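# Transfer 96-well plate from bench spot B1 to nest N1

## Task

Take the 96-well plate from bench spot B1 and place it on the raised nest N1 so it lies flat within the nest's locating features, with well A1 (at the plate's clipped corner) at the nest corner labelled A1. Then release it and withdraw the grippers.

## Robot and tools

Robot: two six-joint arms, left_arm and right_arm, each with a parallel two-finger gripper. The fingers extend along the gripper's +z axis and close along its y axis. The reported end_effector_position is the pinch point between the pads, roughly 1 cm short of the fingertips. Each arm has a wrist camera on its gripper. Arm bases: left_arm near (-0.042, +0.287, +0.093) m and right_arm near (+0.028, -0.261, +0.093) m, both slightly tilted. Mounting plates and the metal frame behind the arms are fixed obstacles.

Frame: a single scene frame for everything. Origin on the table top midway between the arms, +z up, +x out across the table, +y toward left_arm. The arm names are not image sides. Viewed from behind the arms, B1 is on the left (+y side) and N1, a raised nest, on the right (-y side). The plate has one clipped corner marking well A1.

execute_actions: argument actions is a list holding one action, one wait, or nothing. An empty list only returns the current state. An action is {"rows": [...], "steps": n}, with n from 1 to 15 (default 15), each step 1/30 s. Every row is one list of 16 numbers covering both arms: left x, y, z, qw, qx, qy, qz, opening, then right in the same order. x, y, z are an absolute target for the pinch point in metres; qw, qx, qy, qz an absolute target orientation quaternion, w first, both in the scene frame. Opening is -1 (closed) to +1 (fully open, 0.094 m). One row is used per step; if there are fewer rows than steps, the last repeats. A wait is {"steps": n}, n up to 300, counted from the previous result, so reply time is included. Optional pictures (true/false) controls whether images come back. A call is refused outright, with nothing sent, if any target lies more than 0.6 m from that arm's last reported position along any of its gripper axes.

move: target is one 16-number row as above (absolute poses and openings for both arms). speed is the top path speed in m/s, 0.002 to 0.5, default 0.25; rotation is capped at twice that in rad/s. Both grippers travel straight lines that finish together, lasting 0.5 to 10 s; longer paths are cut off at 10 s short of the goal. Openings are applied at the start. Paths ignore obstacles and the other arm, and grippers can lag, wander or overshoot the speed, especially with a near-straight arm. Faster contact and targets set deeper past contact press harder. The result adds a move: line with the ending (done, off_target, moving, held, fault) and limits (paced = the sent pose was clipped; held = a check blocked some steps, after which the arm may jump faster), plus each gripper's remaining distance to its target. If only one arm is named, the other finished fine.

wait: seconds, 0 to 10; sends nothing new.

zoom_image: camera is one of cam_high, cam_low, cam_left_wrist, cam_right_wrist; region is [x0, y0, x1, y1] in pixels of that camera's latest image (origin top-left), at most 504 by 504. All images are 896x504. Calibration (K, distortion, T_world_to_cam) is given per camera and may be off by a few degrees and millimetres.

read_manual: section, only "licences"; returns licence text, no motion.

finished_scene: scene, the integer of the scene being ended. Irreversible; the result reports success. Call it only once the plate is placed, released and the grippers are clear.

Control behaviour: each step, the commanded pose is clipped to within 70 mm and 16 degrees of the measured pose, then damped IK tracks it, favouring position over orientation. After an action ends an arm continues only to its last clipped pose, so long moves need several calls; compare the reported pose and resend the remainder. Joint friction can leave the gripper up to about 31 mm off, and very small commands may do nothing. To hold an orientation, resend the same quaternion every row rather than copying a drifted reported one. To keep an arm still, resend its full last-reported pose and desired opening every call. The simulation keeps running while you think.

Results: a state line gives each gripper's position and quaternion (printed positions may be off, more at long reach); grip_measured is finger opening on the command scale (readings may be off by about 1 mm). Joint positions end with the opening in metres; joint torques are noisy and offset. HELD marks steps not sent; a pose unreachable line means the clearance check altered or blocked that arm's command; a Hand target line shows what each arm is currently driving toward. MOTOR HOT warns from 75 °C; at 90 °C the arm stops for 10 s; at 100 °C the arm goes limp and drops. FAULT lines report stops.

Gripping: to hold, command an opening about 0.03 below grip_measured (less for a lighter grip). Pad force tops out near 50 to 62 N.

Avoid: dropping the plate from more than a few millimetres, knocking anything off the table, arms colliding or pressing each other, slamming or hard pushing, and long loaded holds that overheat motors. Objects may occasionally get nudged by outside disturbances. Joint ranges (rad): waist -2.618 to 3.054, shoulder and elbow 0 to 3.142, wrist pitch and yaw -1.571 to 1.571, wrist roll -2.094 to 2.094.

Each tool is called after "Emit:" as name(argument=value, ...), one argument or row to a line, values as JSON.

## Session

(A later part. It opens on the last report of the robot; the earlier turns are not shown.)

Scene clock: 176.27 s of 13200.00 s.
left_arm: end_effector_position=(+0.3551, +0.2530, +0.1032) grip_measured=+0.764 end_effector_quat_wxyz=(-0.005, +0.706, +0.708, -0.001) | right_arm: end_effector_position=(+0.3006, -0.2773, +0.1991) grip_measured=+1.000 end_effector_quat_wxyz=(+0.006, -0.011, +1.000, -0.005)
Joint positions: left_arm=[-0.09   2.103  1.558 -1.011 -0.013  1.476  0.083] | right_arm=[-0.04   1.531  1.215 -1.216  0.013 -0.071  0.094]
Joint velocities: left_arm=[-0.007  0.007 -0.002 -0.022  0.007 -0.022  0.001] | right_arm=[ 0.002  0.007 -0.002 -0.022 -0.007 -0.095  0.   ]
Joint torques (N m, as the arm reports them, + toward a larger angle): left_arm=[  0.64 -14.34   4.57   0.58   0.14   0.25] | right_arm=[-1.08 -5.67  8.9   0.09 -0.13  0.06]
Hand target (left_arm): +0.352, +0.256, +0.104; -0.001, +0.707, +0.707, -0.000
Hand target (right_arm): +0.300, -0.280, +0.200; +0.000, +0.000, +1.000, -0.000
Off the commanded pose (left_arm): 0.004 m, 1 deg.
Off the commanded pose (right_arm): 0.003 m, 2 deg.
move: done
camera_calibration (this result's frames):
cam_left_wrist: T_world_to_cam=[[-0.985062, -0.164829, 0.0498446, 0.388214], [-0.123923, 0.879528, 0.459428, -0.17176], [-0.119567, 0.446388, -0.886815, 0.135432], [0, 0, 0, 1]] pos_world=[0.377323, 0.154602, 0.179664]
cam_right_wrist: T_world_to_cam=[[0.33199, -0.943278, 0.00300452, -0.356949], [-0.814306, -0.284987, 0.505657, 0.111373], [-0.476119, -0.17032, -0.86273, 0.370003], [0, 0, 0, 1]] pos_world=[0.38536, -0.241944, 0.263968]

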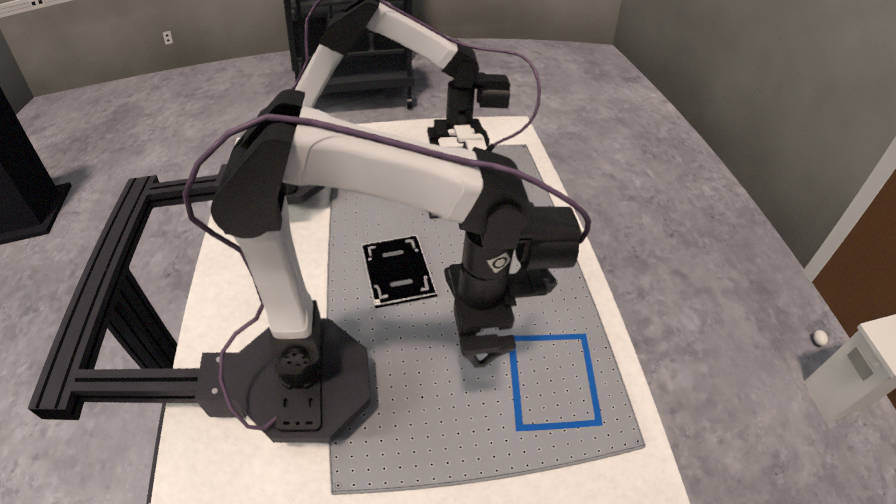

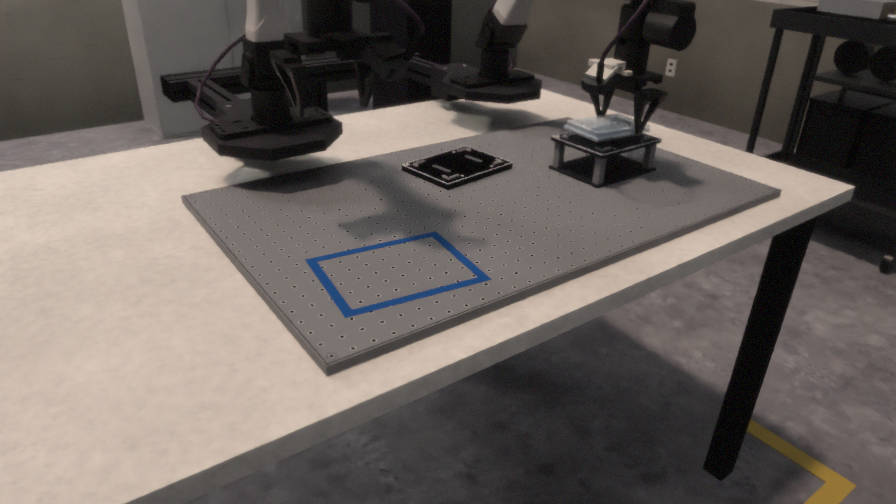

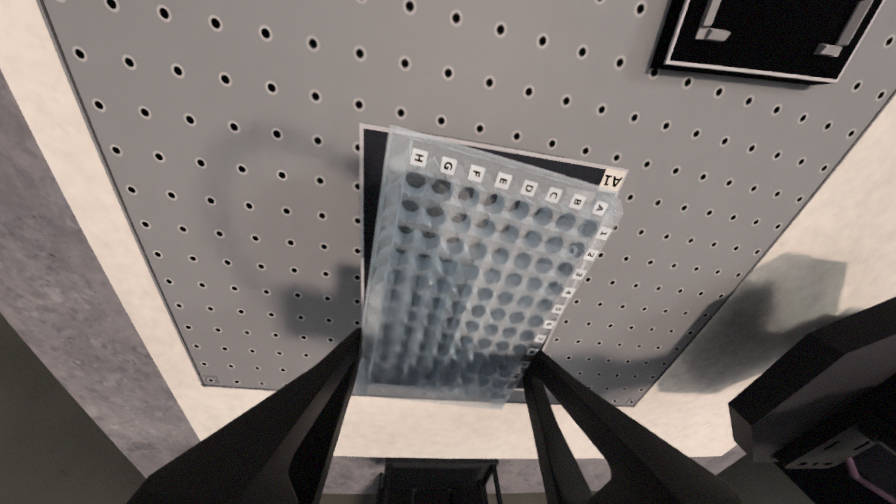

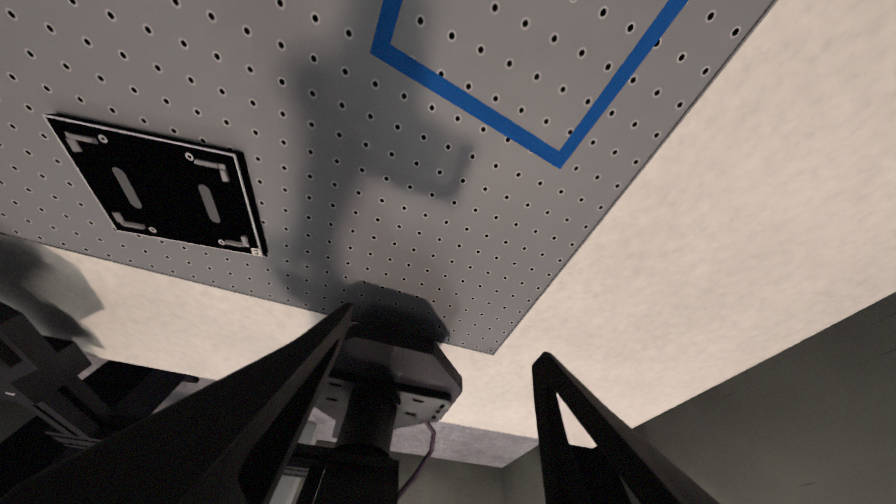

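Emit:
move(
  target=[0.358,0.256,0.08,0,0.707,0.707,0,0.72,0.30,-0.28,0.2,0,0,1,0,1],
  speed=0.03,
)

Scene clock: 181.40 s of 13200.00 s.
left_arm: end_effector_position=(+0.3649, +0.2520, +0.0985) grip_measured=+0.764 end_effector_quat_wxyz=(+0.013, +0.707, +0.707, +0.014) | right_arm: end_effector_position=(+0.3006, -0.2773, +0.1991) grip_measured=+1.000 end_effector_quat_wxyz=(+0.006, -0.011, +1.000, -0.005)
Joint positions: left_arm=[-0.09   2.103  1.538 -0.943 -0.013  1.478  0.083] | right_arm=[-0.04   1.531  1.215 -1.216  0.013 -0.071  0.094]
Joint velocities: left_arm=[-0.002  0.012  0.002  0.066 -0.11   0.007 -0.   ] | right_arm=[-0.007 -0.002 -0.012 -0.007 -0.066 -0.081  0.   ]
Joint torques (N m, as the arm reports them, + toward a larger angle): left_arm=[  0.8  -10.31   4.76   0.69   0.15   0.24] | right_arm=[-1.07 -5.67  8.89  0.09 -0.13  0.06]
Hand target (left_arm): +0.357, +0.256, +0.081; -0.000, +0.707, +0.707, -0.000
Hand target (right_arm): +0.300, -0.280, +0.200; +0.000, +0.000, +1.000, -0.000
Off the commanded pose (left_arm): 0.020 m, 2 deg.
Off the commanded pose (right_arm): 0.003 m, 2 deg.
After step 90, 1.10 s passed at rest.
move: off_target (left_arm)
camera_calibration (this result's frames):
cam_left_wrist: T_world_to_cam=[[-0.986643, -0.162838, 0.00448811, 0.402451], [-0.143479, 0.881731, 0.449404, -0.159982], [-0.0771373, 0.442757, -0.893317, 0.1189], [0, 0, 0, 1]] pos_world=[0.383293, 0.153952, 0.176306]
cam_right_wrist: T_world_to_cam=[[0.33199, -0.943278, 0.00300452, -0.356949], [-0.814306, -0.284987, 0.505657, 0.111373], [-0.476119, -0.17032, -0.86273, 0.370003], [0, 0, 0, 1]] pos_world=[0.38536, -0.241944, 0.263968]

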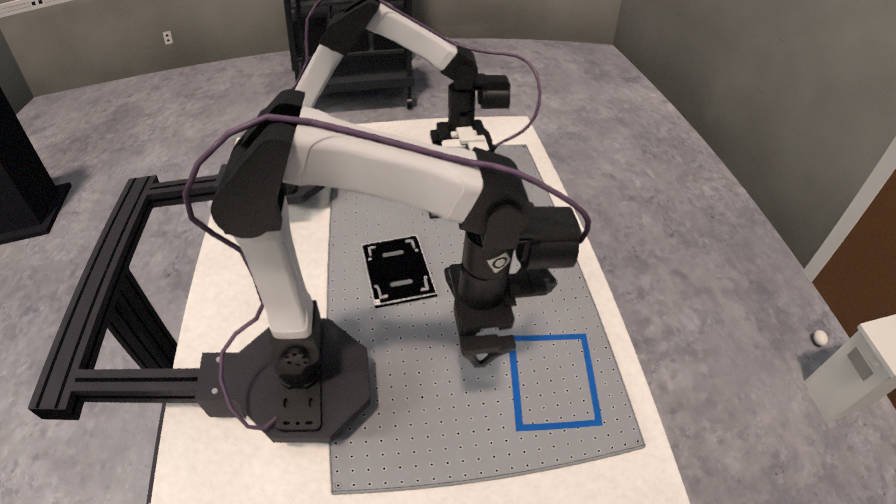

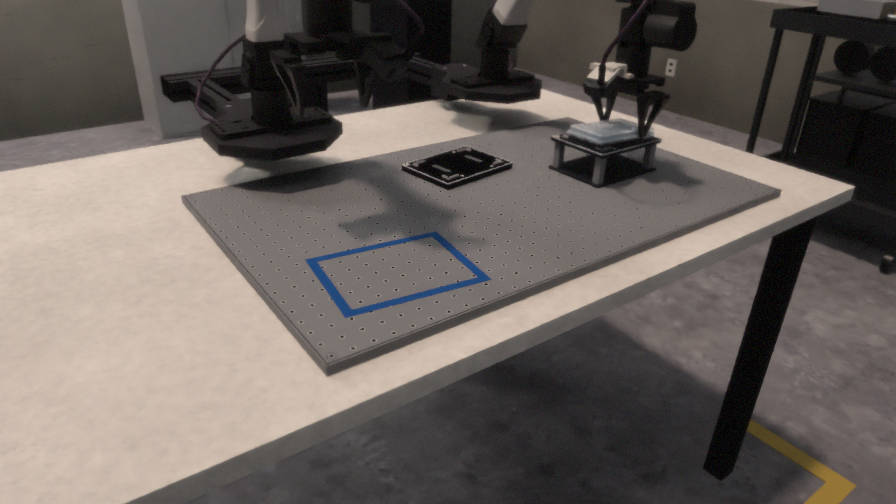

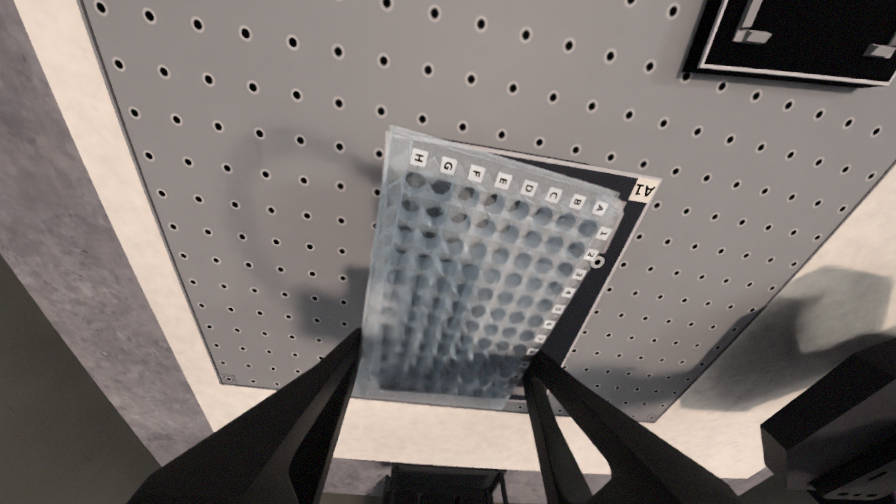

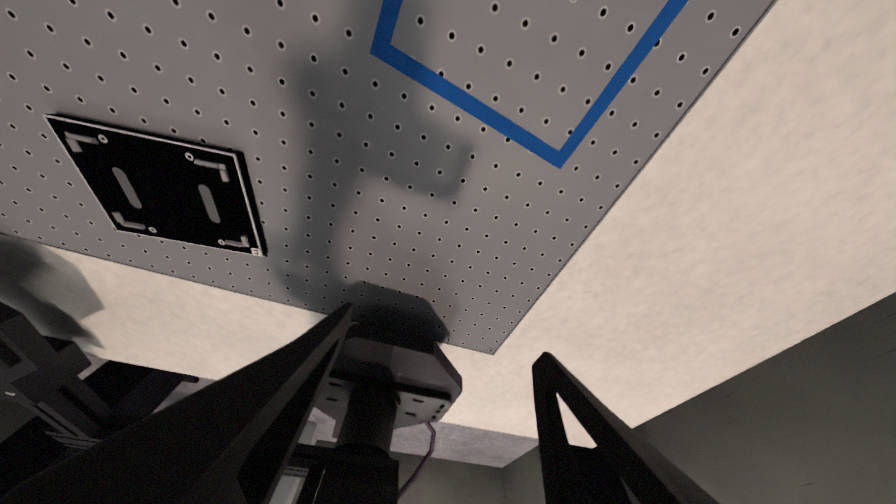

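Emit:
move(
  target=[0.355,0.256,0.066,0,0.707,0.707,0,0.72,0.30,-0.28,0.2,0,0,1,0,1],
  speed=0.03,
)

Scene clock: 186.97 s of 13200.00 s.
left_arm: end_effector_position=(+0.3643, +0.2520, +0.0873) grip_measured=+0.764 end_effector_quat_wxyz=(+0.015, +0.707, +0.707, +0.016) | right_arm: end_effector_position=(+0.3006, -0.2773, +0.1991) grip_measured=+1.000 end_effector_quat_wxyz=(+0.006, -0.011, +1.000, -0.005)
Joint positions: left_arm=[-0.09   2.111  1.503 -0.894 -0.013  1.479  0.083] | right_arm=[-0.04   1.531  1.215 -1.216  0.013 -0.071  0.094]
Joint velocities: left_arm=[-0.012 -0.007 -0.012 -0.095 -0.007 -0.037 -0.   ] | right_arm=[ 0.012  0.002 -0.007  0.037 -0.007  0.007  0.   ]
Joint torques (N m, as the arm reports them, + toward a larger angle): left_arm=[  0.78 -10.15   4.14   0.82   0.15   0.24] | right_arm=[-1.07 -5.67  8.89  0.09 -0.13  0.06]
Hand target (left_arm): +0.354, +0.256, +0.067; -0.000, +0.707, +0.707, -0.000
Hand target (right_arm): +0.300, -0.280, +0.200; +0.000, +0.000, +1.000, -0.000
Off the commanded pose (left_arm): 0.024 m, 3 deg.
Off the commanded pose (right_arm): 0.003 m, 2 deg.
After step 90, 1.20 s passed at rest.
move: off_target (left_arm)
camera_calibration (this result's frames):
cam_left_wrist: T_world_to_cam=[[-0.986829, -0.161758, -0.00142367, 0.402279], [-0.145241, 0.88212, 0.448073, -0.154345], [-0.0712237, 0.442378, -0.893996, 0.106909], [0, 0, 0, 1]] pos_world=[0.382178, 0.153929, 0.165307]
cam_right_wrist: T_world_to_cam=[[0.33199, -0.943278, 0.00300452, -0.356949], [-0.814306, -0.284987, 0.505657, 0.111373], [-0.476119, -0.17032, -0.86273, 0.370003], [0, 0, 0, 1]] pos_world=[0.38536, -0.241944, 0.263968]

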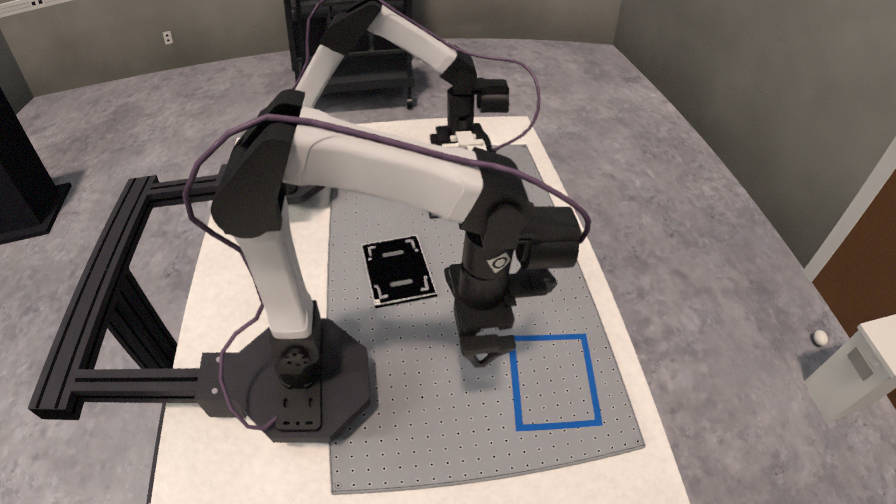

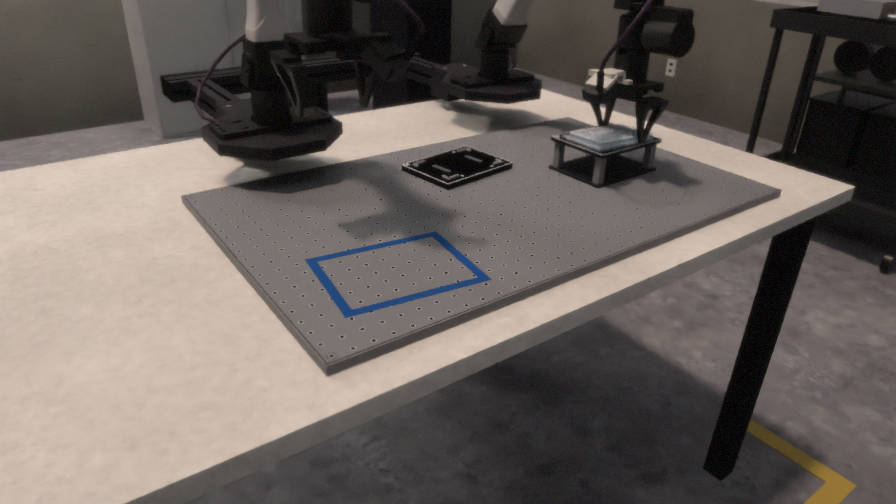

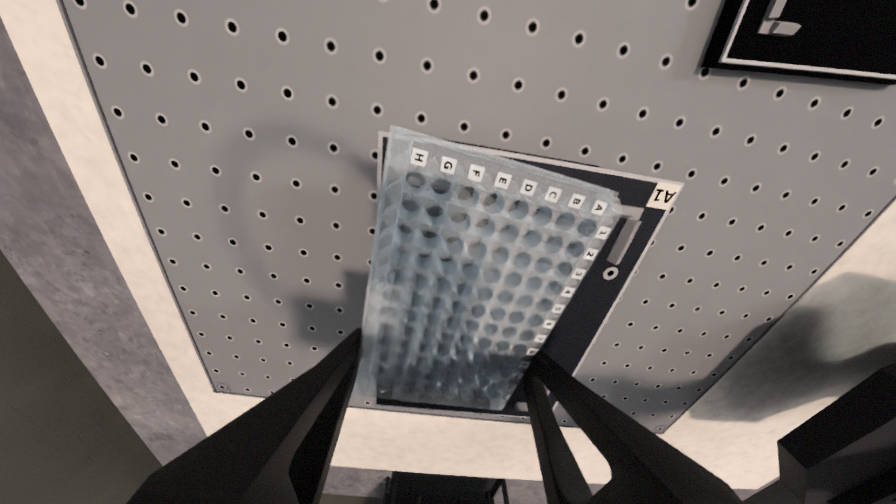

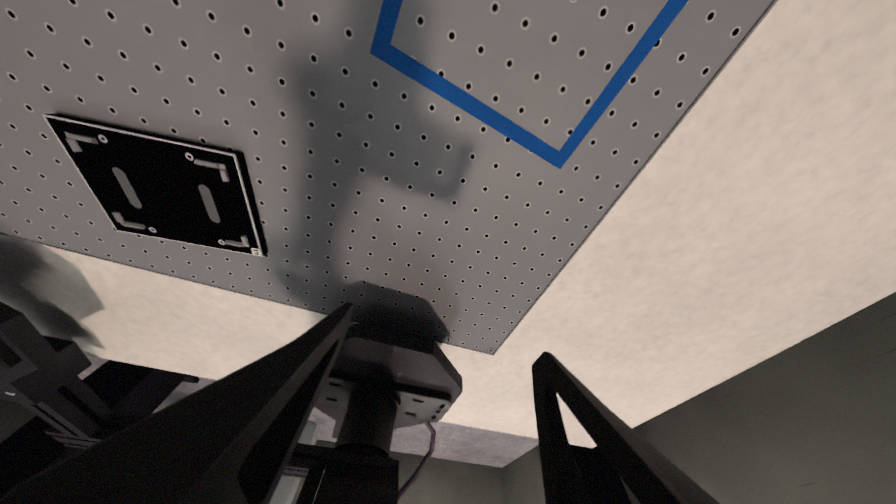

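Emit:
move(
  target=[0.355,0.256,0.066,0,0.707,0.707,0,1,0.30,-0.28,0.2,0,0,1,0,1],
  speed=0.03,
)

Emit:
move(
  target=[0.36,0.256,0.18,0,0.707,0.707,0,1,0.30,-0.28,0.2,0,0,1,0,1],
  speed=0.08,
)

Scene clock: 192.13 s of 13200.00 s.
left_arm: end_effector_position=(+0.3660, +0.2518, +0.0874) grip_measured=+1.000 end_effector_quat_wxyz=(+0.018, +0.707, +0.707, +0.018) | right_arm: end_effector_position=(+0.3006, -0.2773, +0.1991) grip_measured=+1.000 end_effector_quat_wxyz=(+0.006, -0.011, +1.000, -0.005)
Joint positions: left_arm=[-0.09   2.111  1.503 -0.887 -0.013  1.479  0.094] | right_arm=[-0.04   1.531  1.215 -1.216  0.013 -0.071  0.094]
Joint velocities: left_arm=[ 0.007  0.007  0.007  0.022 -0.095  0.037  0.   ] | right_arm=[-0.002  0.002  0.007  0.066 -0.022  0.022  0.   ]
Joint torques (N m, as the arm reports them, + toward a larger angle): left_arm=[  0.8  -10.1    4.22   0.73   0.16   0.24] | right_arm=[-1.07 -5.67  8.89  0.09 -0.12  0.06]
Hand target (left_arm): +0.354, +0.256, +0.067; +0.000, +0.707, +0.707, -0.000
Hand target (right_arm): +0.300, -0.280, +0.200; +0.000, +0.000, +1.000, -0.000
Off the commanded pose (left_arm): 0.024 m, 3 deg.
Off the commanded pose (right_arm): 0.003 m, 2 deg.
After step 90, 1.17 s passed at rest.
move: off_target (left_arm)
camera_calibration (this result's frames):
cam_left_wrist: T_world_to_cam=[[-0.986788, -0.161817, -0.00806826, 0.404492], [-0.148349, 0.882395, 0.446511, -0.152796], [-0.0651339, 0.441809, -0.894742, 0.105149], [0, 0, 0, 1]] pos_world=[0.383329, 0.153825, 0.16557]
cam_right_wrist: T_world_to_cam=[[0.33199, -0.943278, 0.00300452, -0.356949], [-0.814306, -0.284987, 0.505657, 0.111373], [-0.476119, -0.17032, -0.86273, 0.370003], [0, 0, 0, 1]] pos_world=[0.38536, -0.241944, 0.263968]

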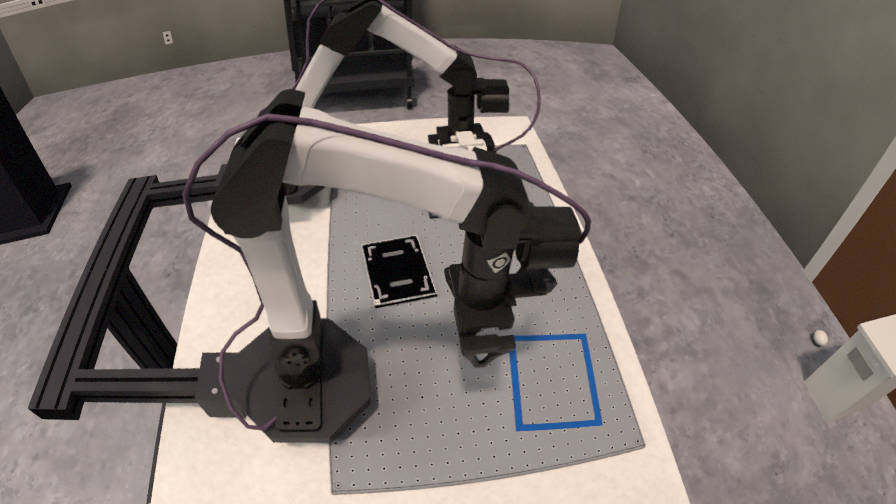

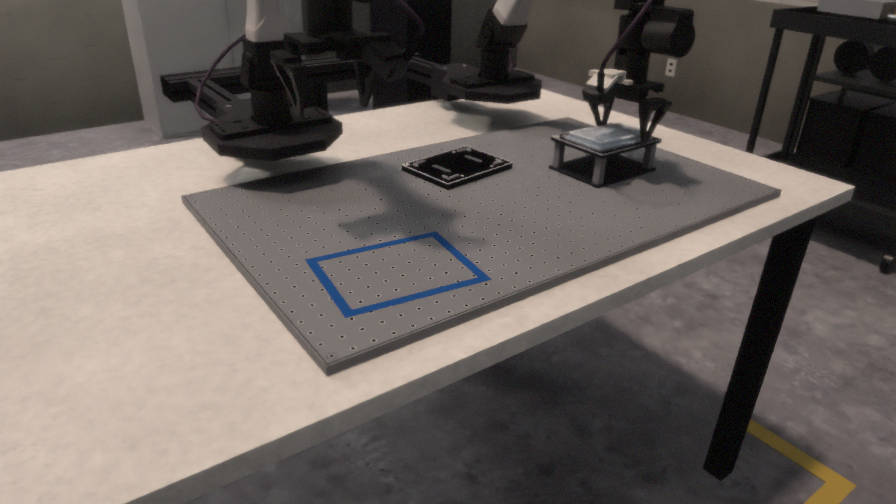

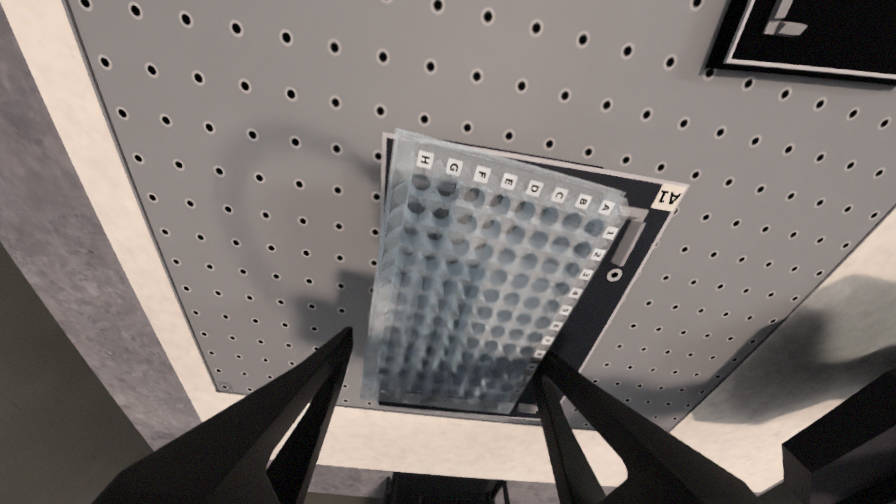

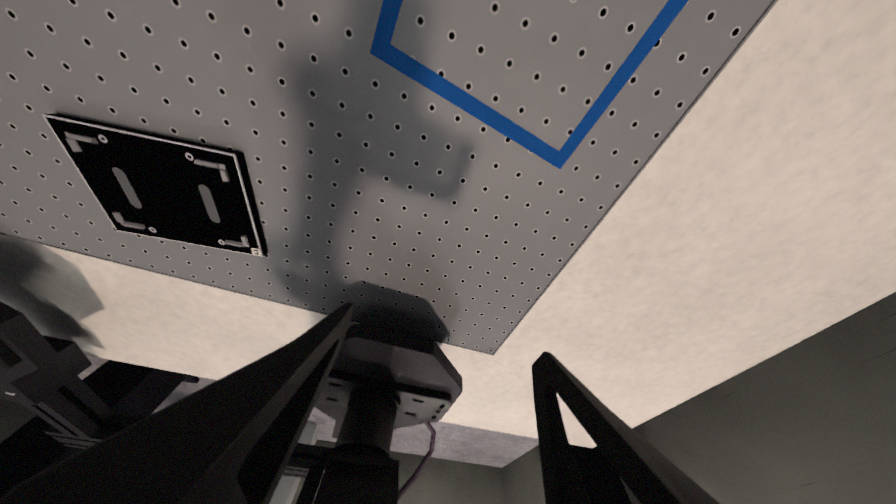

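Scene clock: 193.83 s of 13200.00 s.
left_arm: end_effector_position=(+0.3573, +0.2533, +0.1668) grip_measured=+1.000 end_effector_quat_wxyz=(-0.012, +0.707, +0.707, -0.006) | right_arm: end_effector_position=(+0.3006, -0.2773, +0.1991) grip_measured=+1.000 end_effector_quat_wxyz=(+0.006, -0.011, +1.000, -0.005)
Joint positions: left_arm=[-0.09   2.076  1.775 -1.271 -0.013  1.479  0.094] | right_arm=[-0.04   1.531  1.215 -1.216  0.013 -0.071  0.094]
Joint velocities: left_arm=[ 0.007  0.007 -0.022  0.022 -0.066  0.037  0.   ] | right_arm=[-0.002 -0.012 -0.002 -0.095  0.037 -0.051  0.   ]
Joint torques (N m, as the arm reports them, + toward a larger angle): left_arm=[  0.69 -14.14   8.68   0.15   0.14   0.24] | right_arm=[-1.06 -5.68  8.89  0.09 -0.13  0.06]
Hand target (left_arm): +0.361, +0.256, +0.180; +0.000, +0.707, +0.707, +0.000
Hand target (right_arm): +0.300, -0.280, +0.200; +0.000, +0.000, +1.000, -0.000
Off the commanded pose (left_arm): 0.014 m, 2 deg.
Off the commanded pose (right_arm): 0.003 m, 2 deg.
move: off_target (left_arm)
camera_calibration (this result's frames):
cam_left_wrist: T_world_to_cam=[[-0.9846, -0.161396, 0.0671897, 0.383319], [-0.11253, 0.879216, 0.462943, -0.205553], [-0.133791, 0.448252, -0.883838, 0.196021], [0, 0, 0, 1]] pos_world=[0.38051, 0.154725, 0.242655]
cam_right_wrist: T_world_to_cam=[[0.33199, -0.943278, 0.00300452, -0.356949], [-0.814306, -0.284987, 0.505657, 0.111373], [-0.476119, -0.17032, -0.86273, 0.370003], [0, 0, 0, 1]] pos_world=[0.38536, -0.241944, 0.263968]

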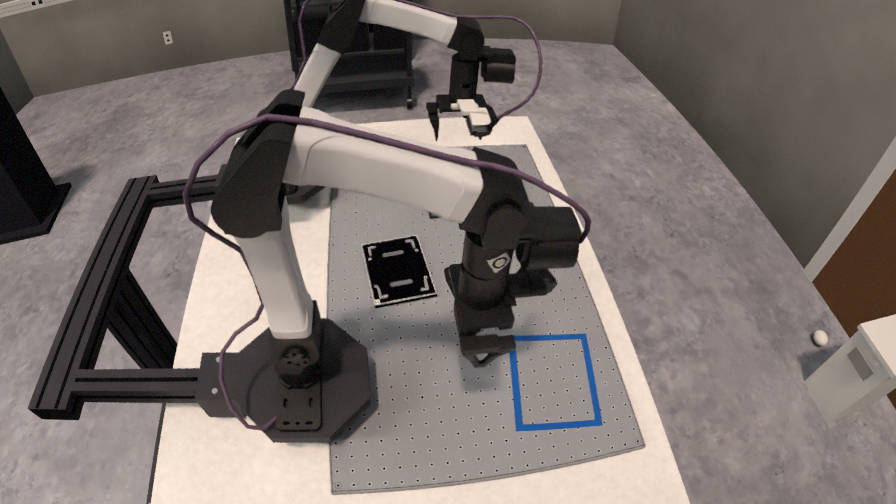

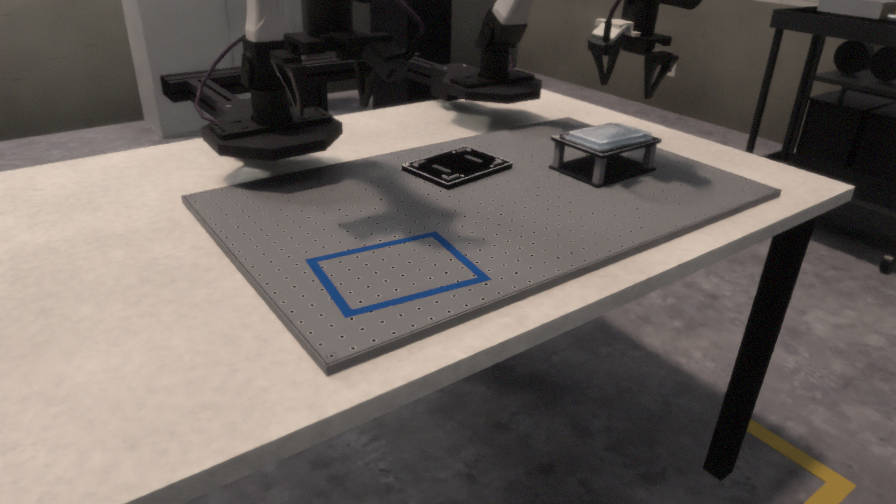

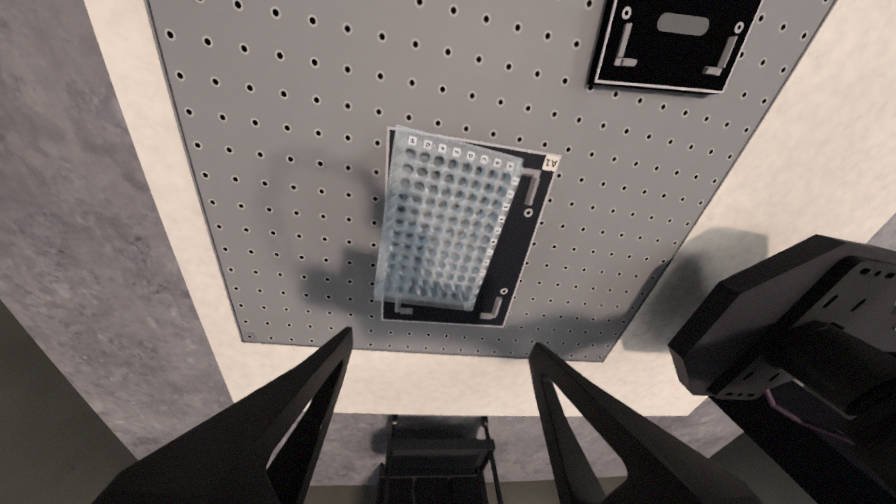

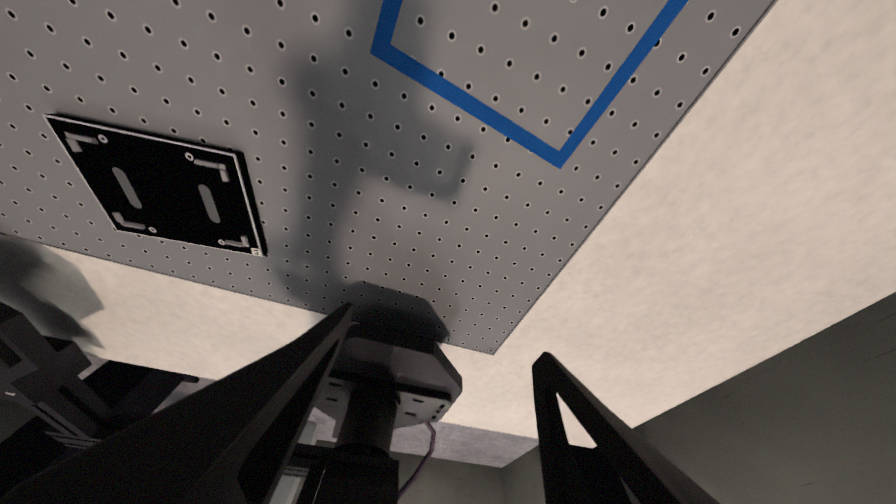

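Emit:
move(
  target=[0.435,0.29,0.15,0,0.707,0.707,0,-1,0.30,-0.28,0.2,0,0,1,0,1],
  speed=0.1,
)

Emit:
move(
  target=[0.435,0.29,0.072,0,0.707,0.707,0,-1,0.30,-0.28,0.2,0,0,1,0,1],
  speed=0.05,
)

Scene clock: 204.37 s of 13200.00 s.
left_arm: end_effector_position=(+0.4350, +0.2871, +0.1548) grip_measured=-0.985 end_effector_quat_wxyz=(+0.003, +0.706, +0.709, +0.008) | right_arm: end_effector_position=(+0.3006, -0.2773, +0.1991) grip_measured=+1.000 end_effector_quat_wxyz=(+0.006, -0.011, +1.000, -0.005)
Joint positions: left_arm=[-0.004  2.399  2.266 -1.397 -0.013  1.561  0.001] | right_arm=[-0.04   1.531  1.215 -1.216  0.013 -0.071  0.094]
Joint velocities: left_arm=[ 0.007  0.002 -0.002  0.007  0.095  0.007 -0.   ] | right_arm=[-0.022 -0.002 -0.007 -0.037 -0.007  0.066  0.   ]
Joint torques (N m, as the arm reports them, + toward a larger angle): left_arm=[  0.61 -13.42   8.79   0.28   0.17   0.22] | right_arm=[-1.07 -5.68  8.89  0.08 -0.13  0.06]
Hand target (left_arm): +0.435, +0.289, +0.150; +0.000, +0.707, +0.707, +0.000
Hand target (right_arm): +0.300, -0.280, +0.200; +0.000, +0.000, +1.000, -0.000
Off the commanded pose (left_arm): 0.006 m, 1 deg.
Off the commanded pose (right_arm): 0.003 m, 2 deg.
After step 90, 6.10 s passed at rest.
move: done
camera_calibration (this result's frames):
cam_left_wrist: T_world_to_cam=[[-0.98577, -0.166153, 0.0255182, 0.474377], [-0.136282, 0.878789, 0.457337, -0.20967], [-0.0984131, 0.447352, -0.888927, 0.166292], [0, 0, 0, 1]] pos_world=[0.455417, 0.188684, 0.231606]
cam_right_wrist: T_world_to_cam=[[0.33199, -0.943278, 0.00300452, -0.356949], [-0.814306, -0.284987, 0.505657, 0.111373], [-0.476119, -0.17032, -0.86273, 0.370003], [0, 0, 0, 1]] pos_world=[0.38536, -0.241944, 0.263968]

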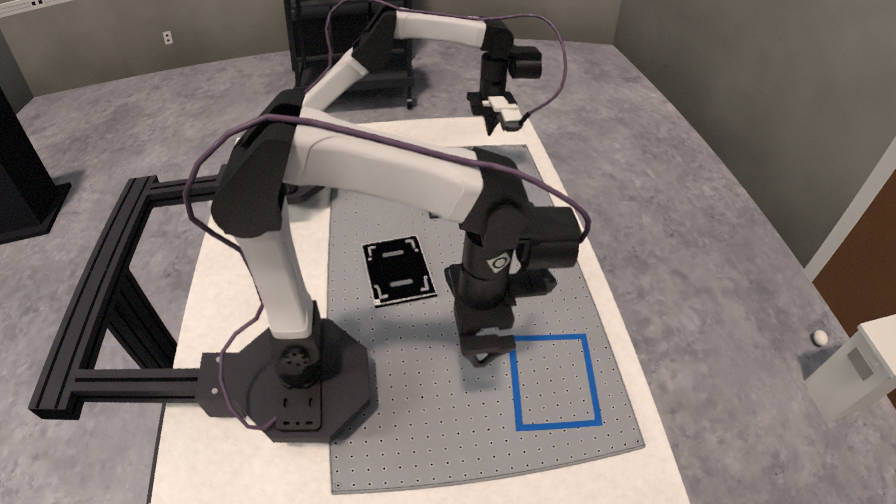

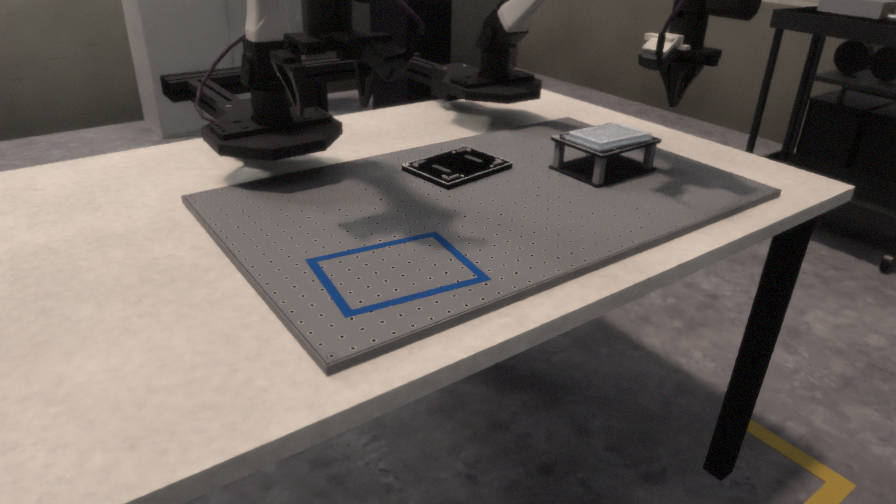

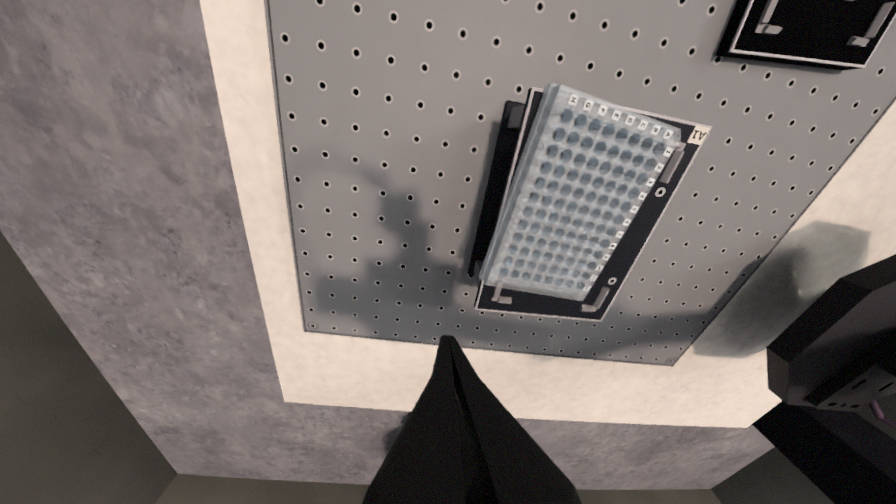

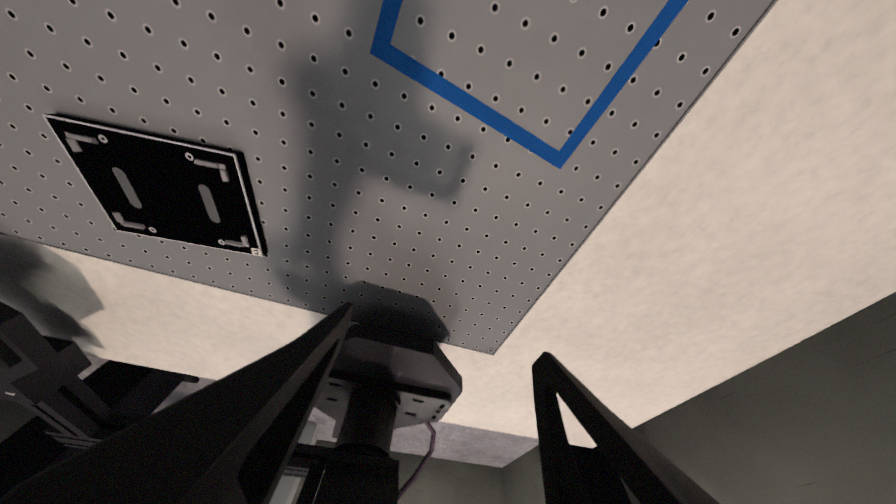

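Scene clock: 206.43 s of 13200.00 s.
left_arm: end_effector_position=(+0.4403, +0.2867, +0.0889) grip_measured=-0.985 end_effector_quat_wxyz=(+0.009, +0.707, +0.707, +0.014) | right_arm: end_effector_position=(+0.3006, -0.2773, +0.1991) grip_measured=+1.000 end_effector_quat_wxyz=(+0.006, -0.011, +1.000, -0.005)
Joint positions: left_arm=[-0.004  2.422  2.045 -1.136 -0.013  1.564  0.001] | right_arm=[-0.04   1.531  1.215 -1.216  0.013 -0.071  0.094]
Joint velocities: left_arm=[ 0.002 -0.002  0.007 -0.051 -0.022 -0.022  0.   ] | right_arm=[-0.002 -0.002 -0.002 -0.007 -0.007 -0.037  0.   ]
Joint torques (N m, as the arm reports them, + toward a larger angle): left_arm=[  0.72 -13.84   5.14   0.66   0.18   0.23] | right_arm=[-1.06 -5.67  8.88  0.09 -0.13  0.07]
Hand target (left_arm): +0.434, +0.290, +0.072; -0.000, +0.707, +0.707, -0.000
Hand target (right_arm): +0.300, -0.280, +0.200; +0.000, +0.000, +1.000, -0.000
Off the commanded pose (left_arm): 0.018 m, 2 deg.
Off the commanded pose (right_arm): 0.003 m, 2 deg.
move: off_target (left_arm)
camera_calibration (this result's frames):
cam_left_wrist: T_world_to_cam=[[-0.9866, -0.162865, 0.00974426, 0.482078], [-0.14065, 0.879257, 0.45511, -0.176476], [-0.0826892, 0.447641, -0.890382, 0.10164], [0, 0, 0, 1]] pos_world=[0.459201, 0.188183, 0.166117]
cam_right_wrist: T_world_to_cam=[[0.33199, -0.943278, 0.00300452, -0.356949], [-0.814306, -0.284987, 0.505657, 0.111373], [-0.476119, -0.17032, -0.86273, 0.370003], [0, 0, 0, 1]] pos_world=[0.38536, -0.241944, 0.263968]

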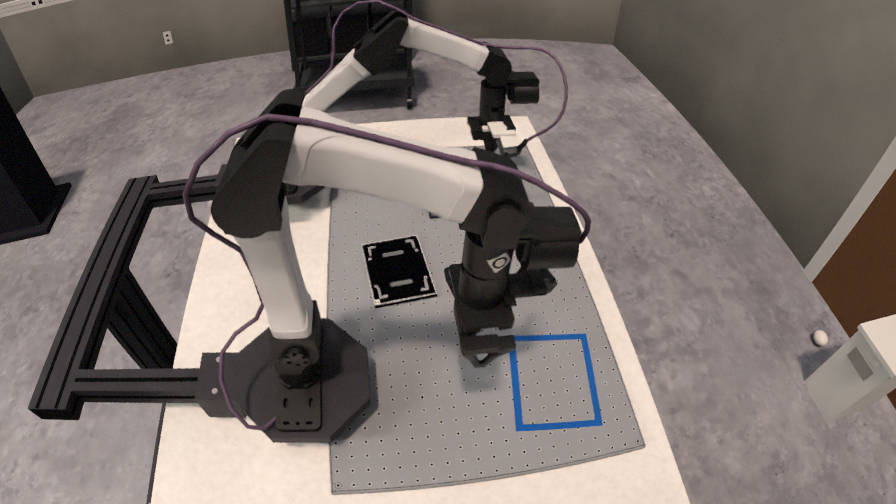

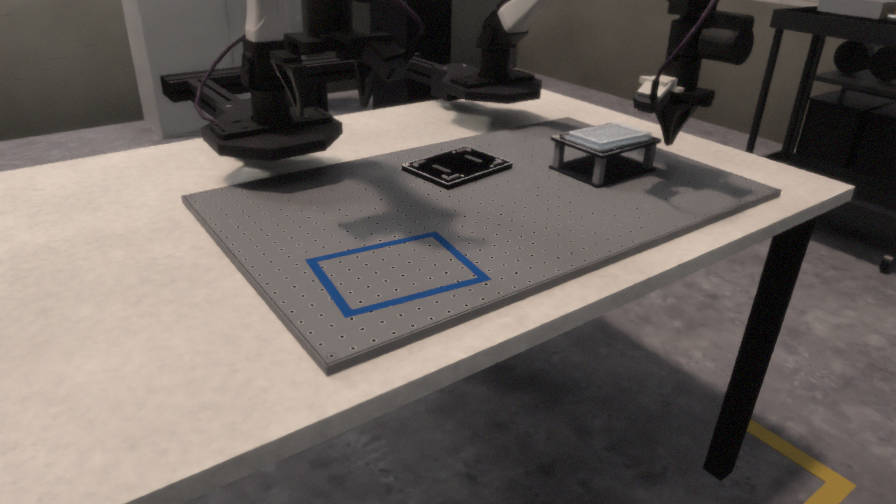

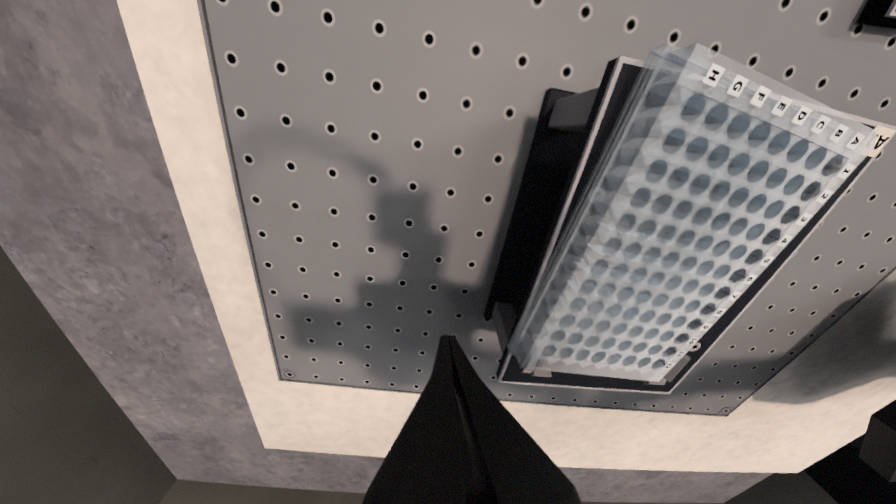

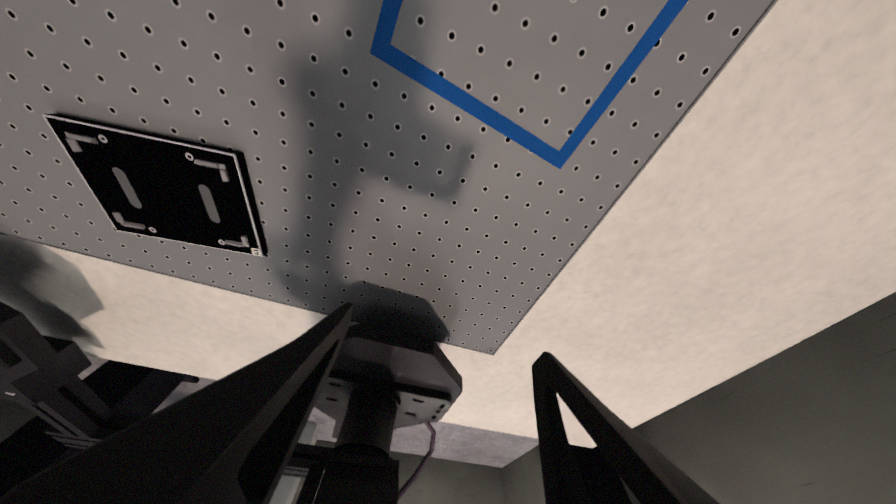

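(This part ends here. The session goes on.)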